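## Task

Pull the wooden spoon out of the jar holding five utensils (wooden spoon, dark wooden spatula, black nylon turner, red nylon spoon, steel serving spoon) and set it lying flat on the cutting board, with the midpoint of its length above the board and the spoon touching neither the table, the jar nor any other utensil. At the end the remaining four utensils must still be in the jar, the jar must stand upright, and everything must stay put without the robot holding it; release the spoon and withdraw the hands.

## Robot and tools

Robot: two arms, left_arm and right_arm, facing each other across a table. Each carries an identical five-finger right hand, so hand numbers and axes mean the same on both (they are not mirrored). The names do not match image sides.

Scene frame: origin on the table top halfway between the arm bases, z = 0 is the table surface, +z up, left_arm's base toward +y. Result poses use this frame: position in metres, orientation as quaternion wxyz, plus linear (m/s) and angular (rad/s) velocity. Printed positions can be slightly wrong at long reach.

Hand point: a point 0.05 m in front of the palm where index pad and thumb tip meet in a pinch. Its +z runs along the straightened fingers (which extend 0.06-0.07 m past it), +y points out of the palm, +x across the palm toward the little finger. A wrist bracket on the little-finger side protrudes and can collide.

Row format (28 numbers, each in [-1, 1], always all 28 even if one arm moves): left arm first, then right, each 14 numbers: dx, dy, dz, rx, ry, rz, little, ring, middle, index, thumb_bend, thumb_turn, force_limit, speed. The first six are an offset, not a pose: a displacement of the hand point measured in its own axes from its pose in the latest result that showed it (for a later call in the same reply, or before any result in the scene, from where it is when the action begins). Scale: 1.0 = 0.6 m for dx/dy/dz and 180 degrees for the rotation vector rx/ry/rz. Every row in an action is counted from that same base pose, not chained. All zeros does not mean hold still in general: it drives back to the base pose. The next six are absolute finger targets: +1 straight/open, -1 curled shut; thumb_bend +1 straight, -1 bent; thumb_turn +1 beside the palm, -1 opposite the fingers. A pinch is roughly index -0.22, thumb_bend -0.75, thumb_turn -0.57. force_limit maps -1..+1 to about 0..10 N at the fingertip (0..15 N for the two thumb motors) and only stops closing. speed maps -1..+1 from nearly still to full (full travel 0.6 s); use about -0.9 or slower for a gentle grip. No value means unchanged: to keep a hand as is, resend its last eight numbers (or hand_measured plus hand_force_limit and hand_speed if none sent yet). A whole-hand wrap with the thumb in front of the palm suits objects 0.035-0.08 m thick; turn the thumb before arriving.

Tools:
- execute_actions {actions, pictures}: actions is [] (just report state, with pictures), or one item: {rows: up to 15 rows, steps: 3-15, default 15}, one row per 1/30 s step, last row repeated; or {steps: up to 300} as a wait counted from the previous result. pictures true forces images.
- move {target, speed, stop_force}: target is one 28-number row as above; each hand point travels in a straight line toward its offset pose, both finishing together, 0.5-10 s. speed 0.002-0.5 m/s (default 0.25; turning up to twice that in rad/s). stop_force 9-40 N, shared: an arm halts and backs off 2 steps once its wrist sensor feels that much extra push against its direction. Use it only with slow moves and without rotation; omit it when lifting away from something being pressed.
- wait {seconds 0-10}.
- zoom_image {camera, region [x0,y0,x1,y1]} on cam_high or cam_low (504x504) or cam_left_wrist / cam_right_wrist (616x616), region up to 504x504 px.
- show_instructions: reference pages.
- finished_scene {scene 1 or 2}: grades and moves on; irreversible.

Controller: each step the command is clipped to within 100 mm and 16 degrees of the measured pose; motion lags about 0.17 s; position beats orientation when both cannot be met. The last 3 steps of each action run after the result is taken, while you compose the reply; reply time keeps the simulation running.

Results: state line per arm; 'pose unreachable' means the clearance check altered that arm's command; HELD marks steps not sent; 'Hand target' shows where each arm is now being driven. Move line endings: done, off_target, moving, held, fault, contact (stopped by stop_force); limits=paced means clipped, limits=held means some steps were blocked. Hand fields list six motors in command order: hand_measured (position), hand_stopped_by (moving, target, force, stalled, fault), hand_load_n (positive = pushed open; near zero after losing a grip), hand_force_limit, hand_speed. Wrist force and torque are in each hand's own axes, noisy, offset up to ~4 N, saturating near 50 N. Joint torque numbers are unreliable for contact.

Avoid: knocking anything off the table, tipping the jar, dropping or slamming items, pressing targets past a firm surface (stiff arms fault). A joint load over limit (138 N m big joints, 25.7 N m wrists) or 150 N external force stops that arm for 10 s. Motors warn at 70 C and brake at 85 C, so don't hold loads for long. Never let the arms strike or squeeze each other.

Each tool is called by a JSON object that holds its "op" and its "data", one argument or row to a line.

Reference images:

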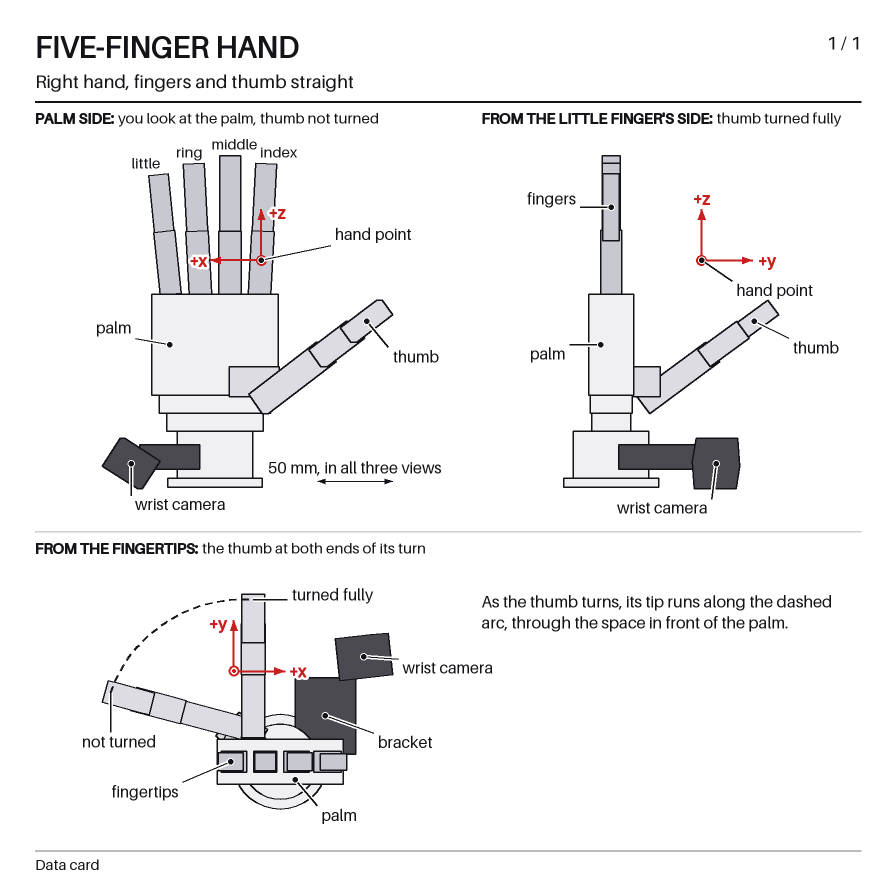

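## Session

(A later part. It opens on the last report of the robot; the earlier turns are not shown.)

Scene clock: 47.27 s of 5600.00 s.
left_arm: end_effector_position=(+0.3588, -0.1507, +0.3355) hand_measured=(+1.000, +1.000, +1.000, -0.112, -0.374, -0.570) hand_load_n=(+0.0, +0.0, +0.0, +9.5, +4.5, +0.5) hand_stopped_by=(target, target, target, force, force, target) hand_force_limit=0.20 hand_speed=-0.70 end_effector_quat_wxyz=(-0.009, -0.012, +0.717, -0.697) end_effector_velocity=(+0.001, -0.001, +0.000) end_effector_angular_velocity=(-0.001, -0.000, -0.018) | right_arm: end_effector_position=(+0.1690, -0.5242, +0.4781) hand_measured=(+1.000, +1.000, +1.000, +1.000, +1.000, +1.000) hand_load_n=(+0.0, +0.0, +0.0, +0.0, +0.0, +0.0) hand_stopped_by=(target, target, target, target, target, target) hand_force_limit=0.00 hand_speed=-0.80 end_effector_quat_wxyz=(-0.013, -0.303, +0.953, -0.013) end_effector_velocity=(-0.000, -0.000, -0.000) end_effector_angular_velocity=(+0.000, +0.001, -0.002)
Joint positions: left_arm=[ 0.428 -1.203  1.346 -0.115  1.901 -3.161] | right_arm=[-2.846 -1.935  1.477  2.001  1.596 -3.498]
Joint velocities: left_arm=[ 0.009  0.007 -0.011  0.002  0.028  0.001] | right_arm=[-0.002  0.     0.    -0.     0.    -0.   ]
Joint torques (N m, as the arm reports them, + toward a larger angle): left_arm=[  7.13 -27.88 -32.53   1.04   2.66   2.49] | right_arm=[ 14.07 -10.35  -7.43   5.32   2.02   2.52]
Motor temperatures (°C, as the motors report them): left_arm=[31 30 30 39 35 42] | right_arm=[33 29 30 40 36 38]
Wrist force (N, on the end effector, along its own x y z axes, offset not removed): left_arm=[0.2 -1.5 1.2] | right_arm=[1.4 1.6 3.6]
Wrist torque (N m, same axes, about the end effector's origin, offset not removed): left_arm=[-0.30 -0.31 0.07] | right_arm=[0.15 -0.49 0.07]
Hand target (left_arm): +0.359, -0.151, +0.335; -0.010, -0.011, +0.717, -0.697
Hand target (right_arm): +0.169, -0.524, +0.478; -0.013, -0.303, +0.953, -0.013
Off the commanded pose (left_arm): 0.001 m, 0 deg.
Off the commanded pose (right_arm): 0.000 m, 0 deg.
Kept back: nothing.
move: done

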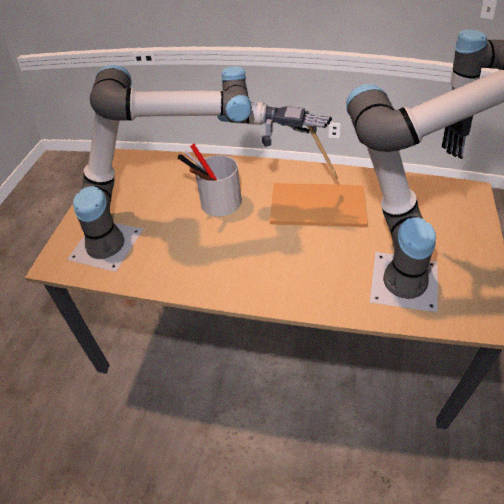

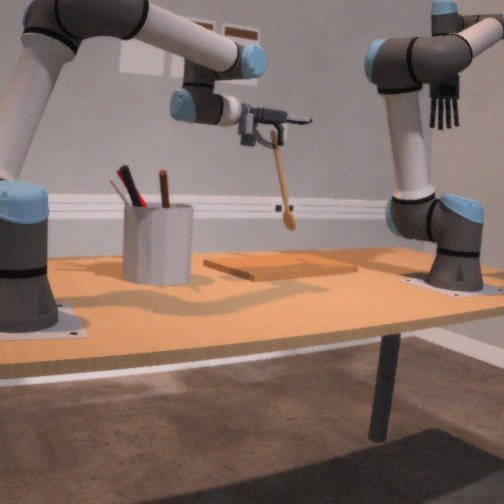

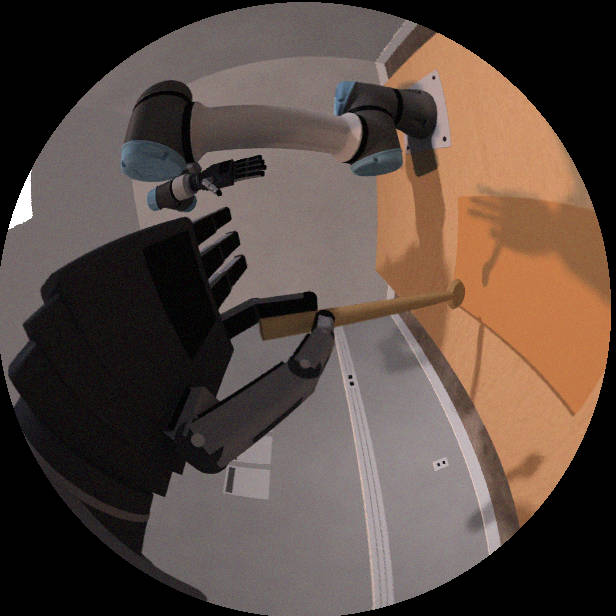

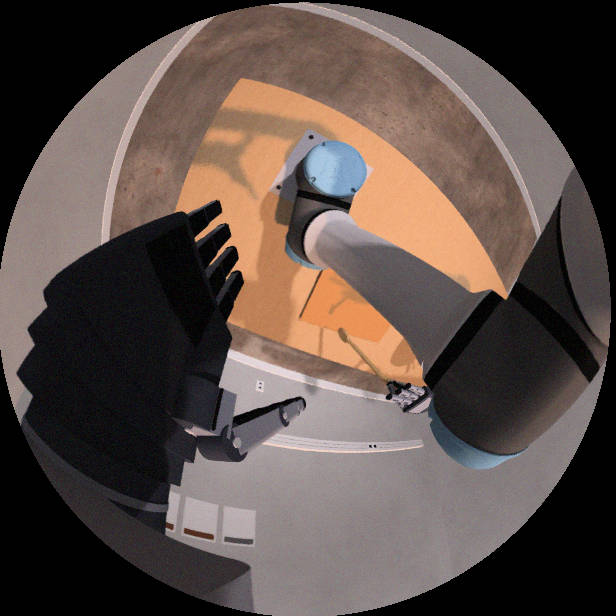

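{"op": "move", "data": {
  "target": [0.11,0.095,0,0,0,0,1,1,1,-0.3,-0.8,-0.57,0.2,-0.7, 0,0,0,0,0,0,1,1,1,1,1,1,0,-0.8],
  "speed": 0.06
}}

{"op": "move", "data": {
  "target": [0.15,0.08,0,0,0,0,1,1,1,-0.3,-0.8,-0.57,0.2,-0.7, 0,0,0,0,0,0,1,1,1,1,1,1,0,-0.8],
  "speed": 0.04
}}

Scene clock: 49.43 s of 5600.00 s.
left_arm: end_effector_position=(+0.2914, -0.1494, +0.2808) hand_measured=(+1.000, +1.000, +1.000, -0.112, -0.374, -0.570) hand_load_n=(+0.0, +0.0, +0.0, +9.5, +4.5, +0.5) hand_stopped_by=(target, target, target, force, force, target) hand_force_limit=0.20 hand_speed=-0.70 end_effector_quat_wxyz=(-0.009, -0.012, +0.717, -0.697) end_effector_velocity=(-0.002, -0.000, -0.002) end_effector_angular_velocity=(+0.000, -0.002, -0.000) | right_arm: end_effector_position=(+0.1690, -0.5242, +0.4781) hand_measured=(+1.000, +1.000, +1.000, +1.000, +1.000, +1.000) hand_load_n=(+0.0, +0.0, +0.0, +0.0, +0.0, +0.0) hand_stopped_by=(target, target, target, target, target, target) hand_force_limit=0.00 hand_speed=-0.80 end_effector_quat_wxyz=(-0.013, -0.303, +0.953, -0.013) end_effector_velocity=(+0.000, +0.000, -0.000) end_effector_angular_velocity=(+0.000, -0.000, -0.001)
Joint positions: left_arm=[ 0.304 -1.257  1.564 -0.279  1.777 -3.165] | right_arm=[-2.846 -1.935  1.477  2.001  1.596 -3.498]
Joint velocities: left_arm=[-0.005 -0.001  0.007 -0.006 -0.005  0.002] | right_arm=[ 0.001 -0.     0.     0.    -0.     0.001]
Joint torques (N m, as the arm reports them, + toward a larger angle): left_arm=[ -6.89 -51.09 -16.65  -4.31  -1.9   -2.28] | right_arm=[13.78 -9.29 -7.53  5.34  1.92  2.46]
Motor temperatures (°C, as the motors report them): left_arm=[31 30 30 39 35 42] | right_arm=[33 29 30 40 36 38]
Wrist force (N, on the end effector, along its own x y z axes, offset not removed): left_arm=[0.7 -1.0 1.4] | right_arm=[1.4 0.8 2.6]
Wrist torque (N m, same axes, about the end effector's origin, offset not removed): left_arm=[-0.27 -0.52 0.14] | right_arm=[0.14 -0.44 0.09]
Hand target (left_arm): +0.291, -0.149, +0.281; -0.009, -0.012, +0.717, -0.697
Hand target (right_arm): +0.169, -0.524, +0.478; -0.013, -0.303, +0.953, -0.013
Off the commanded pose (left_arm): 0.000 m, 0 deg.
Off the commanded pose (right_arm): 0.000 m, 0 deg.
Kept back: nothing.
move: done

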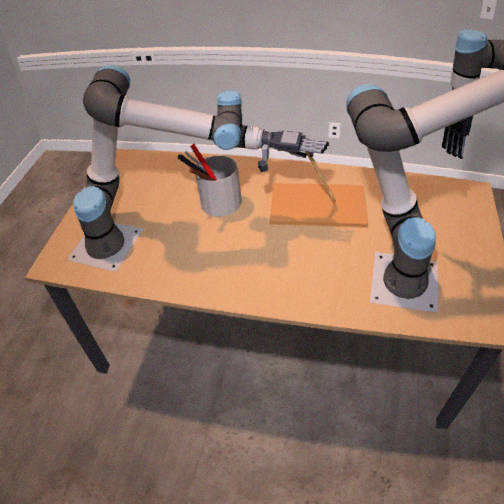

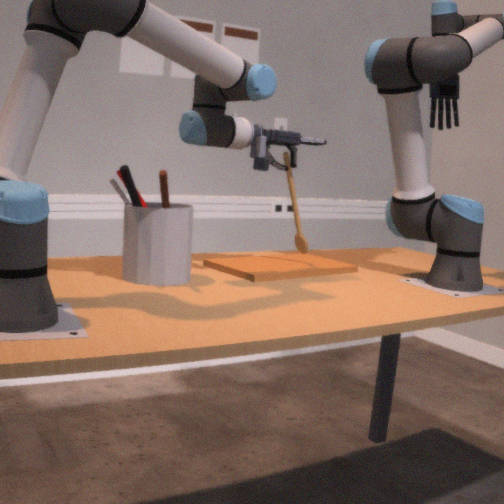

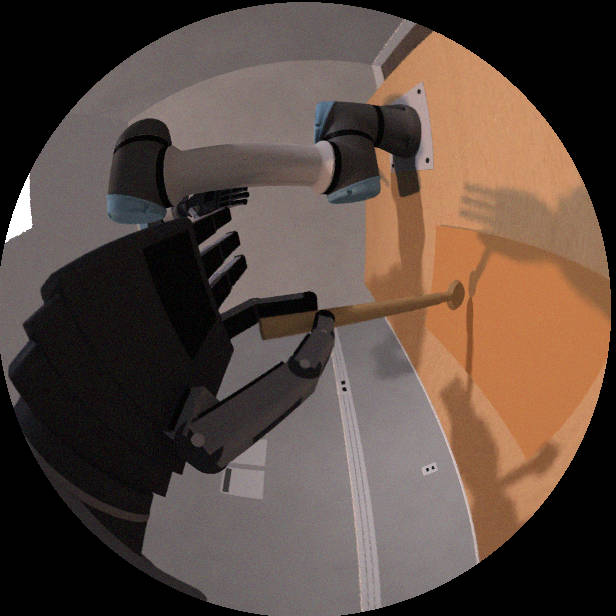

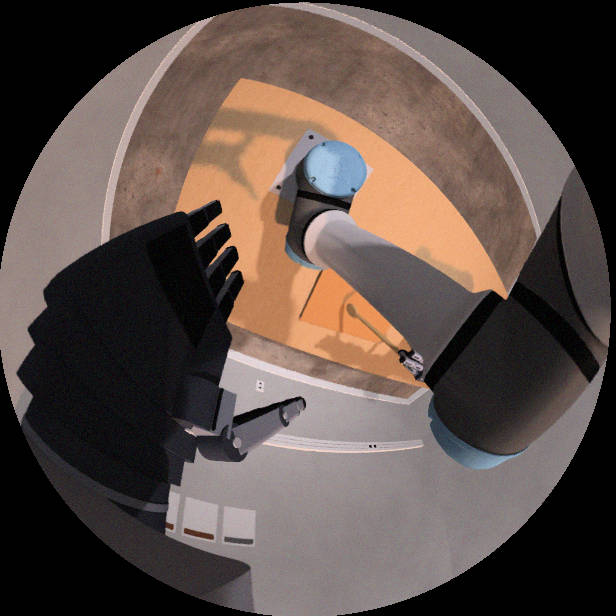

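Scene clock: 52.40 s of 5600.00 s.
left_arm: end_effector_position=(+0.2002, -0.1484, +0.2357) hand_measured=(+1.000, +1.000, +1.000, -0.112, -0.374, -0.570) hand_load_n=(+0.0, +0.0, +0.0, +8.0, +7.0, +0.5) hand_stopped_by=(target, target, target, force, force, target) hand_force_limit=0.20 hand_speed=-0.70 end_effector_quat_wxyz=(-0.009, -0.012, +0.717, -0.697) end_effector_velocity=(-0.003, -0.000, -0.000) end_effector_angular_velocity=(-0.002, +0.000, -0.000) | right_arm: end_effector_position=(+0.1690, -0.5242, +0.4781) hand_measured=(+1.000, +1.000, +1.000, +1.000, +1.000, +1.000) hand_load_n=(+0.0, +0.0, +0.0, +0.0, +0.0, +0.0) hand_stopped_by=(target, target, target, target, target, target) hand_force_limit=0.00 hand_speed=-0.80 end_effector_quat_wxyz=(-0.013, -0.303, +0.953, -0.013) end_effector_velocity=(+0.000, +0.000, -0.000) end_effector_angular_velocity=(+0.000, +0.000, -0.001)
Joint positions: left_arm=[ 0.117 -1.299  1.743 -0.417  1.59  -3.171] | right_arm=[-2.846 -1.935  1.477  2.001  1.596 -3.498]
Joint velocities: left_arm=[-0.006 -0.001  0.004 -0.005 -0.006 -0.001] | right_arm=[ 0.001  0.    -0.    -0.     0.     0.001]
Joint torques (N m, as the arm reports them, + toward a larger angle): left_arm=[ -7.26 -47.31 -13.87  -4.23  -2.33  -2.17] | right_arm=[14.25 -9.96 -6.64  5.39  1.93  2.54]
Motor temperatures (°C, as the motors report them): left_arm=[31 30 30 39 35 42] | right_arm=[33 29 30 40 36 38]
Wrist force (N, on the end effector, along its own x y z axes, offset not removed): left_arm=[0.3 -2.0 0.0] | right_arm=[2.6 2.8 1.8]
Wrist torque (N m, same axes, about the end effector's origin, offset not removed): left_arm=[-0.16 -0.24 0.08] | right_arm=[0.43 -0.61 0.17]
Hand target (left_arm): +0.200, -0.148, +0.236; -0.009, -0.012, +0.717, -0.697
Hand target (right_arm): +0.169, -0.524, +0.478; -0.013, -0.303, +0.953, -0.013
Off the commanded pose (left_arm): 0.000 m, 0 deg.
Off the commanded pose (right_arm): 0.000 m, 0 deg.
Kept back: nothing.
move: done

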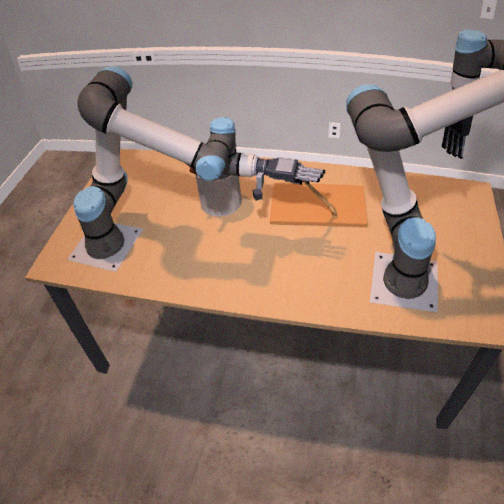

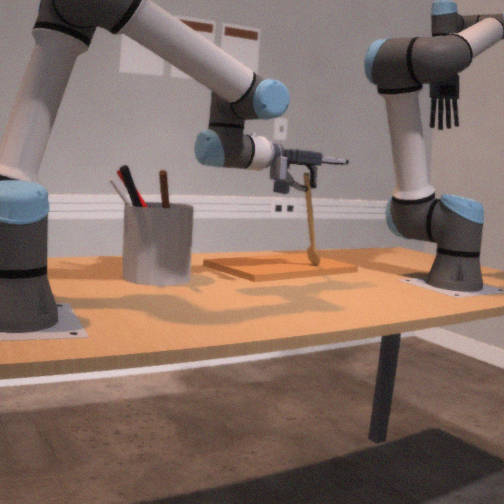

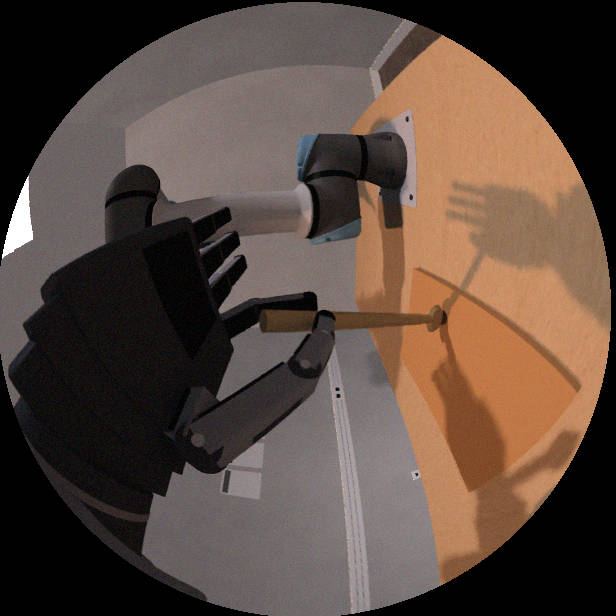

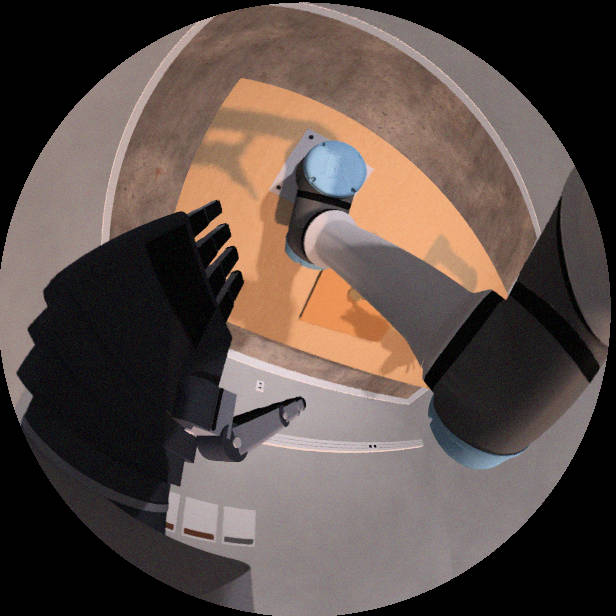

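{"op": "move", "data": {
  "target": [-0.22,0.1,0,0,0,0,1,1,1,-0.3,-0.8,-0.57,0.2,-0.7, 0,0,0,0,0,0,1,1,1,1,1,1,0,-0.8],
  "speed": 0.04
}}

Scene clock: 56.70 s of 5600.00 s.
left_arm: end_effector_position=(+0.3301, -0.1462, +0.1719) hand_measured=(+1.000, +1.000, +1.000, -0.112, -0.374, -0.570) hand_load_n=(+0.0, +0.0, +0.0, +8.5, +5.0, +0.0) hand_stopped_by=(target, target, target, force, force, target) hand_force_limit=0.20 hand_speed=-0.70 end_effector_quat_wxyz=(-0.009, -0.012, +0.717, -0.697) end_effector_velocity=(+0.002, +0.000, -0.000) end_effector_angular_velocity=(-0.000, +0.000, +0.000) | right_arm: end_effector_position=(+0.1690, -0.5242, +0.4781) hand_measured=(+1.000, +1.000, +1.000, +1.000, +1.000, +1.000) hand_load_n=(+0.0, +0.0, +0.0, +0.0, +0.0, +0.0) hand_stopped_by=(target, target, target, target, target, target) hand_force_limit=0.00 hand_speed=-0.80 end_effector_quat_wxyz=(-0.013, -0.303, +0.953, -0.013) end_effector_velocity=(+0.000, -0.000, -0.000) end_effector_angular_velocity=(+0.001, +0.000, +0.000)
Joint positions: left_arm=[ 0.379 -1.115  1.665 -0.521  1.852 -3.163] | right_arm=[-2.846 -1.935  1.477  2.001  1.596 -3.498]
Joint velocities: left_arm=[ 0.004  0.003 -0.003 -0.     0.004 -0.   ] | right_arm=[ 0.     0.001  0.     0.     0.    -0.   ]
Joint torques (N m, as the arm reports them, + toward a larger angle): left_arm=[  8.06 -27.45 -29.38  -4.09   2.5    2.38] | right_arm=[ 14.23 -10.04  -8.03   5.39   1.91   2.43]
Motor temperatures (°C, as the motors report them): left_arm=[31 30 30 39 35 42] | right_arm=[33 29 30 40 36 38]
Wrist force (N, on the end effector, along its own x y z axes, offset not removed): left_arm=[-0.6 -1.1 0.0] | right_arm=[2.1 1.9 1.2]
Wrist torque (N m, same axes, about the end effector's origin, offset not removed): left_arm=[-0.16 -0.17 0.07] | right_arm=[0.26 -0.51 0.08]
Hand target (left_arm): +0.330, -0.146, +0.172; -0.009, -0.012, +0.717, -0.697
Hand target (right_arm): +0.169, -0.524, +0.478; -0.013, -0.303, +0.953, -0.013
Off the commanded pose (left_arm): 0.000 m, 0 deg.
Off the commanded pose (right_arm): 0.000 m, 0 deg.
Kept back: nothing.
move: done

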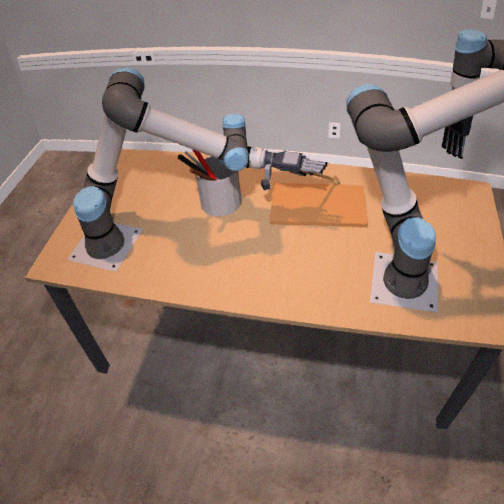

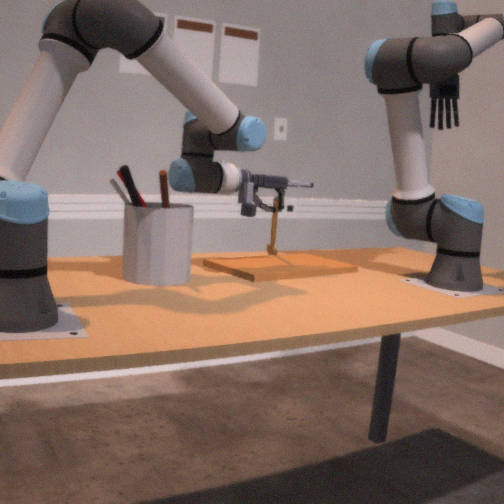

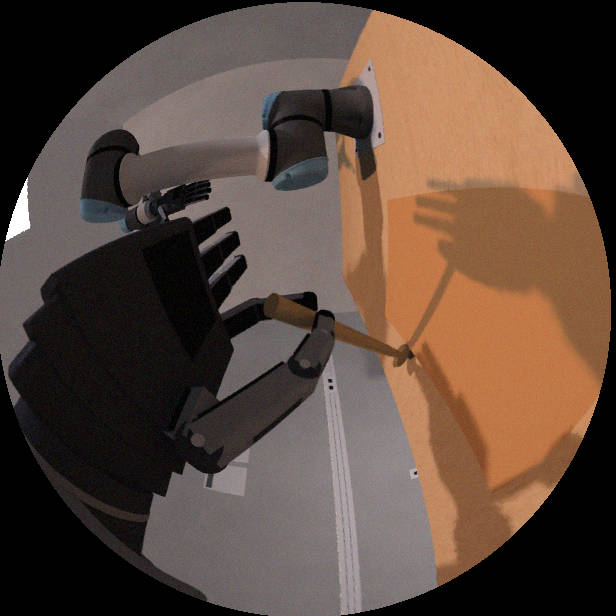

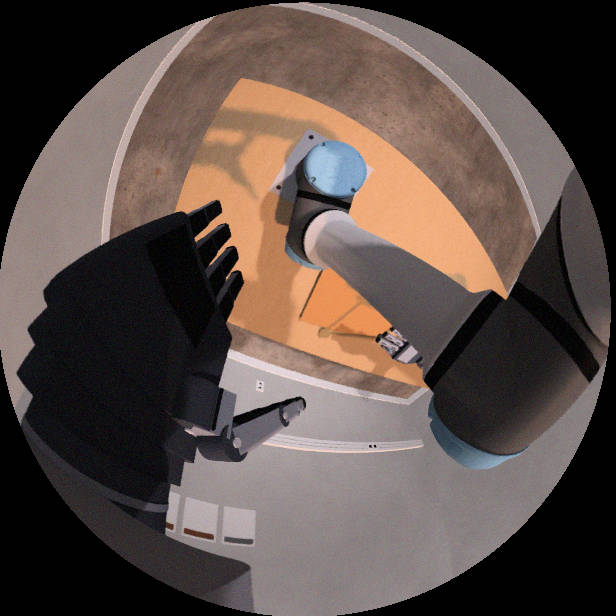

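{"op": "move", "data": {
  "target": [0.15,0.16,-0.08,0,0,0,1,1,1,-0.3,-0.8,-0.57,0.2,-0.7, 0,0,0,0,0,0,1,1,1,1,1,1,0,-0.8],
  "speed": 0.04
}}

Scene clock: 68.40 s of 5600.00 s.
left_arm: end_effector_position=(+0.2983, -0.1298, +0.1428) hand_measured=(+1.000, +1.000, +1.000, -0.112, -0.374, -0.570) hand_load_n=(+0.0, +0.0, +0.0, +7.0, +4.0, -0.5) hand_stopped_by=(target, target, target, force, force, target) hand_force_limit=0.20 hand_speed=-0.70 end_effector_quat_wxyz=(-0.009, -0.012, +0.715, -0.699) end_effector_velocity=(+0.000, -0.000, +0.001) end_effector_angular_velocity=(-0.001, -0.000, +0.001) | right_arm: end_effector_position=(+0.1690, -0.5242, +0.4781) hand_measured=(+1.000, +1.000, +1.000, +1.000, +1.000, +1.000) hand_load_n=(+0.0, +0.0, +0.0, +0.0, +0.0, +0.0) hand_stopped_by=(target, target, target, target, target, target) hand_force_limit=0.00 hand_speed=-0.80 end_effector_quat_wxyz=(-0.013, -0.303, +0.953, -0.013) end_effector_velocity=(-0.000, +0.000, -0.000) end_effector_angular_velocity=(+0.000, +0.001, +0.000)
Joint positions: left_arm=[ 0.326 -1.137  1.792 -0.631  1.799 -3.165] | right_arm=[-2.846 -1.935  1.477  2.001  1.596 -3.498]
Joint velocities: left_arm=[-0.    -0.001  0.    -0.    -0.001  0.   ] | right_arm=[0.001 0.    0.    0.    0.001 0.   ]
Joint torques (N m, as the arm reports them, + toward a larger angle): left_arm=[ -0.09 -38.24 -18.77  -1.47   0.19   0.06] | right_arm=[ 13.24 -10.33  -8.34   5.28   2.01   2.37]
Motor temperatures (°C, as the motors report them): left_arm=[31 30 30 39 35 42] | right_arm=[33 29 30 40 36 38]
Wrist force (N, on the end effector, along its own x y z axes, offset not removed): left_arm=[0.8 -1.6 1.0] | right_arm=[1.6 2.5 2.9]
Wrist torque (N m, same axes, about the end effector's origin, offset not removed): left_arm=[-0.29 -0.42 0.12] | right_arm=[0.38 -0.47 0.07]
Hand target (left_arm): +0.298, -0.130, +0.143; -0.009, -0.012, +0.715, -0.699
Hand target (right_arm): +0.169, -0.524, +0.478; -0.013, -0.303, +0.953, -0.013
Off the commanded pose (left_arm): 0.094 m, 0 deg.
Off the commanded pose (right_arm): 0.000 m, 0 deg.
FORCE FAULT: contact force on the left arm reached its limit, and that arm stopped for 10 seconds. The contact can be on any part of that arm, not only on its tool. That arm's remaining commands of this call were not run. That arm holds still and accepts commands again. Move the arm away from the contact; if what it grips holds it there, let go first. Pushing or pulling that hard again can fault the arm again.
Kept back: nothing.
move: fault (left_arm)

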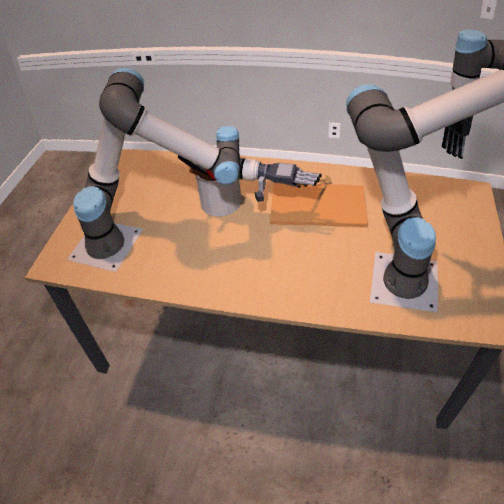

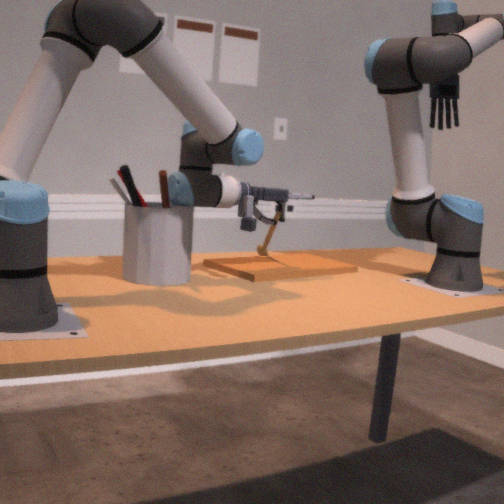

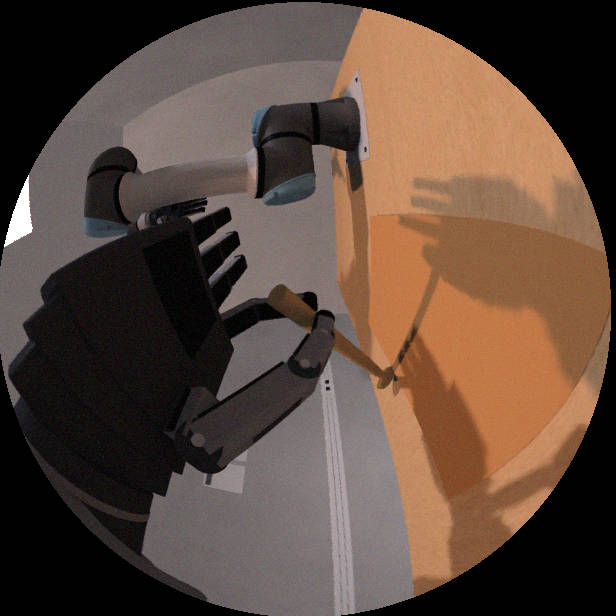

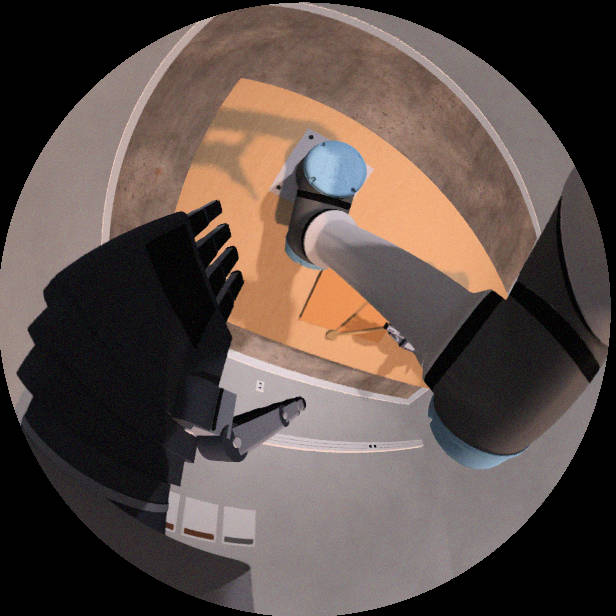

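{"op": "move", "data": {
  "target": [0,-0.12,0.18,0,0,0,1,1,1,-0.3,-0.8,-0.57,0.2,-0.7, 0,0,0,0,0,0,1,1,1,1,1,1,0,-0.8],
  "speed": 0.06
}}

{"op": "move", "data": {
  "target": [0.16,0.22,0,0,0,0,1,1,1,-0.3,-0.8,-0.57,0.2,-0.7, 0,0,0,0,0,0,1,1,1,1,1,1,0,-0.8],
  "speed": 0.04,
  "stop_force": 25
}}

Scene clock: 71.27 s of 5600.00 s.
left_arm: end_effector_position=(+0.3007, -0.2391, +0.2119) hand_measured=(+1.000, +1.000, +1.000, -0.112, -0.376, -0.570) hand_load_n=(+0.0, +0.0, +0.0, +7.0, +4.0, +0.0) hand_stopped_by=(target, target, target, force, force, target) hand_force_limit=0.20 hand_speed=-0.70 end_effector_quat_wxyz=(-0.009, -0.012, +0.715, -0.699) end_effector_velocity=(+0.000, -0.003, +0.001) end_effector_angular_velocity=(+0.002, +0.002, +0.001) | right_arm: end_effector_position=(+0.1690, -0.5242, +0.4781) hand_measured=(+1.000, +1.000, +1.000, +1.000, +1.000, +1.000) hand_load_n=(+0.0, +0.0, +0.0, +0.0, +0.0, +0.0) hand_stopped_by=(target, target, target, target, target, target) hand_force_limit=0.00 hand_speed=-0.80 end_effector_quat_wxyz=(-0.013, -0.303, +0.953, -0.013) end_effector_velocity=(+0.000, +0.000, +0.000) end_effector_angular_velocity=(-0.000, -0.000, -0.002)
Joint positions: left_arm=[ 0.287 -1.008  1.382 -0.351  1.761 -3.166] | right_arm=[-2.846 -1.935  1.477  2.001  1.596 -3.498]
Joint velocities: left_arm=[-0.001  0.006 -0.012  0.009 -0.002 -0.002] | right_arm=[ 0.    -0.    -0.     0.    -0.     0.002]
Joint torques (N m, as the arm reports them, + toward a larger angle): left_arm=[ -7.43 -34.06 -32.01   1.21  -2.15  -0.85] | right_arm=[12.53 -8.88 -7.87  5.33  2.13  2.54]
Motor temperatures (°C, as the motors report them): left_arm=[31 30 30 39 35 42] | right_arm=[33 29 30 40 36 38]
Wrist force (N, on the end effector, along its own x y z axes, offset not removed): left_arm=[-0.6 -1.7 1.7] | right_arm=[2.5 3.0 0.2]
Wrist torque (N m, same axes, about the end effector's origin, offset not removed): left_arm=[-0.39 -0.28 -0.03] | right_arm=[0.60 -0.50 0.27]
Hand target (left_arm): +0.301, -0.239, +0.212; -0.009, -0.012, +0.715, -0.699
Hand target (right_arm): +0.169, -0.524, +0.478; -0.013, -0.303, +0.953, -0.013
Off the commanded pose (left_arm): 0.000 m, 0 deg.
Off the commanded pose (right_arm): 0.000 m, 0 deg.
Kept back: nothing.
move: done

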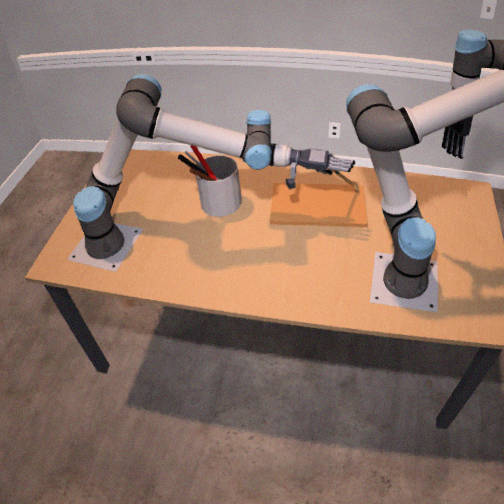

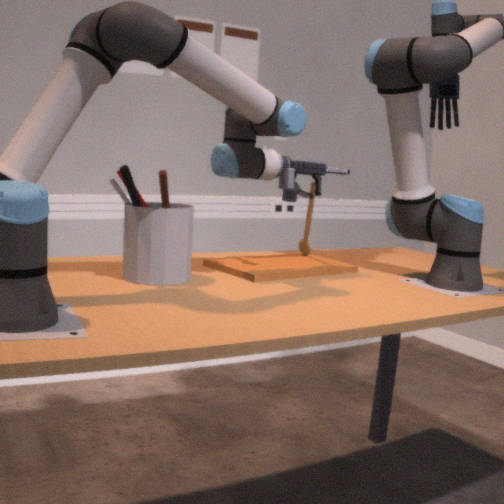

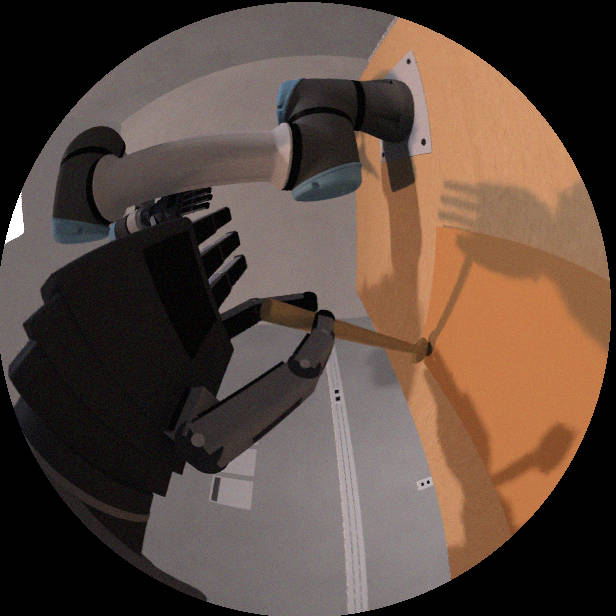

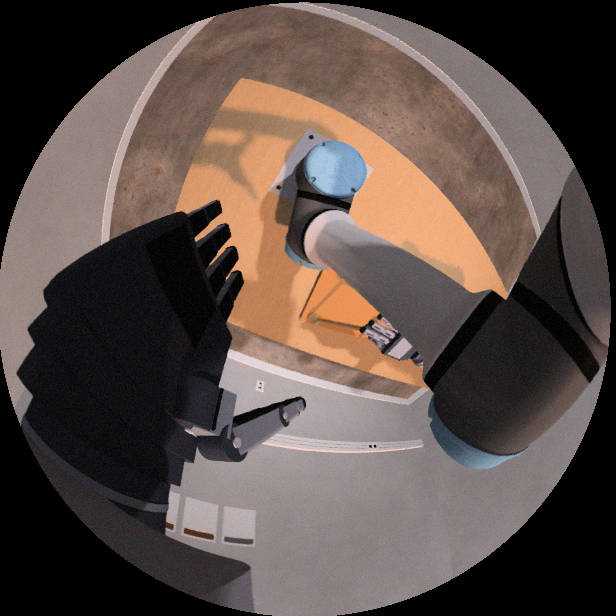

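Scene clock: 75.77 s of 5600.00 s.
left_arm: end_effector_position=(+0.2009, -0.2363, +0.0831) hand_measured=(+1.000, +1.000, +1.000, -0.112, -0.376, -0.570) hand_load_n=(+0.0, +0.0, +0.0, +5.5, +4.5, +0.5) hand_stopped_by=(target, target, target, force, force, target) hand_force_limit=0.20 hand_speed=-0.70 end_effector_quat_wxyz=(-0.009, -0.012, +0.715, -0.699) end_effector_velocity=(-0.002, -0.000, -0.001) end_effector_angular_velocity=(-0.002, +0.000, -0.001) | right_arm: end_effector_position=(+0.1690, -0.5242, +0.4781) hand_measured=(+1.000, +1.000, +1.000, +1.000, +1.000, +1.000) hand_load_n=(+0.0, +0.0, +0.0, +0.0, +0.0, +0.0) hand_stopped_by=(target, target, target, target, target, target) hand_force_limit=0.00 hand_speed=-0.80 end_effector_quat_wxyz=(-0.013, -0.303, +0.953, -0.013) end_effector_velocity=(+0.000, +0.000, -0.000) end_effector_angular_velocity=(+0.001, -0.000, -0.001)
Joint positions: left_arm=[ 0.114 -0.926  1.627 -0.677  1.587 -3.17 ] | right_arm=[-2.846 -1.935  1.477  2.001  1.596 -3.498]
Joint velocities: left_arm=[-0.003  0.002  0.002 -0.006 -0.002 -0.   ] | right_arm=[ 0.001  0.     0.     0.    -0.     0.002]
Joint torques (N m, as the arm reports them, + toward a larger angle): left_arm=[ -9.1  -33.59 -11.8   -3.79  -1.78  -2.39] | right_arm=[13.21 -9.39 -7.55  5.43  1.69  2.42]
Motor temperatures (°C, as the motors report them): left_arm=[31 30 30 39 35 42] | right_arm=[33 29 30 40 36 38]
Wrist force (N, on the end effector, along its own x y z axes, offset not removed): left_arm=[1.0 -1.7 1.3] | right_arm=[1.2 1.4 0.7]
Wrist torque (N m, same axes, about the end effector's origin, offset not removed): left_arm=[-0.25 -0.41 0.13] | right_arm=[0.37 -0.31 -0.02]
Hand target (left_arm): +0.201, -0.236, +0.083; -0.009, -0.012, +0.715, -0.699
Hand target (right_arm): +0.169, -0.524, +0.478; -0.013, -0.303, +0.953, -0.013
Off the commanded pose (left_arm): 0.000 m, 0 deg.
Off the commanded pose (right_arm): 0.000 m, 0 deg.
Kept back: nothing.
move: done

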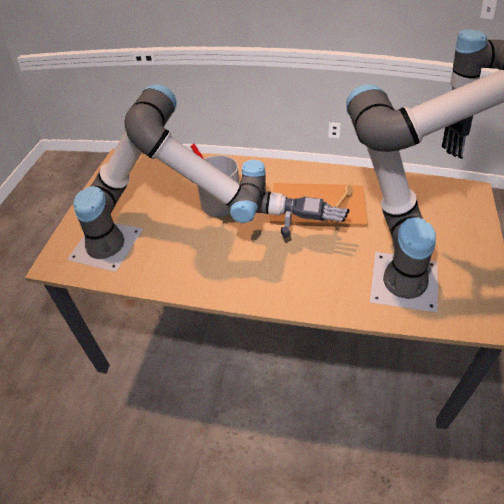

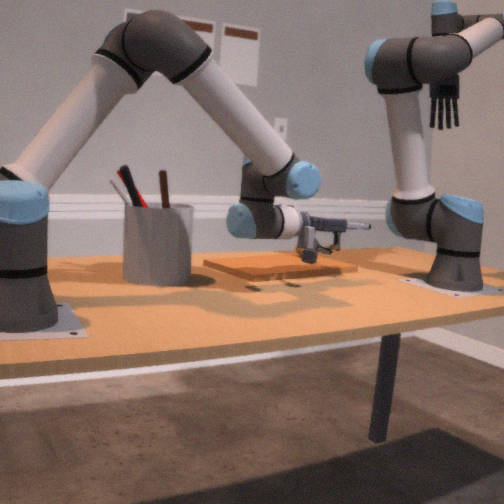

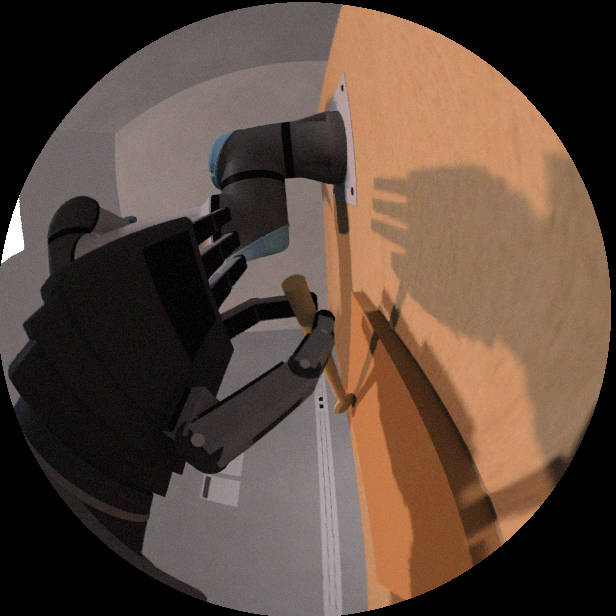

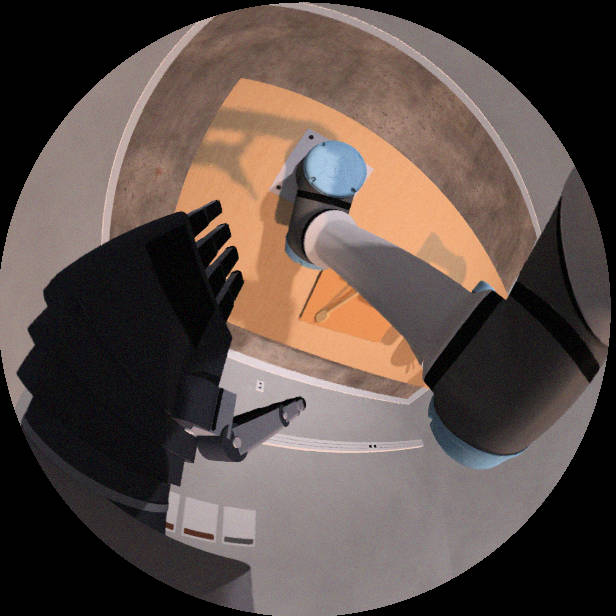

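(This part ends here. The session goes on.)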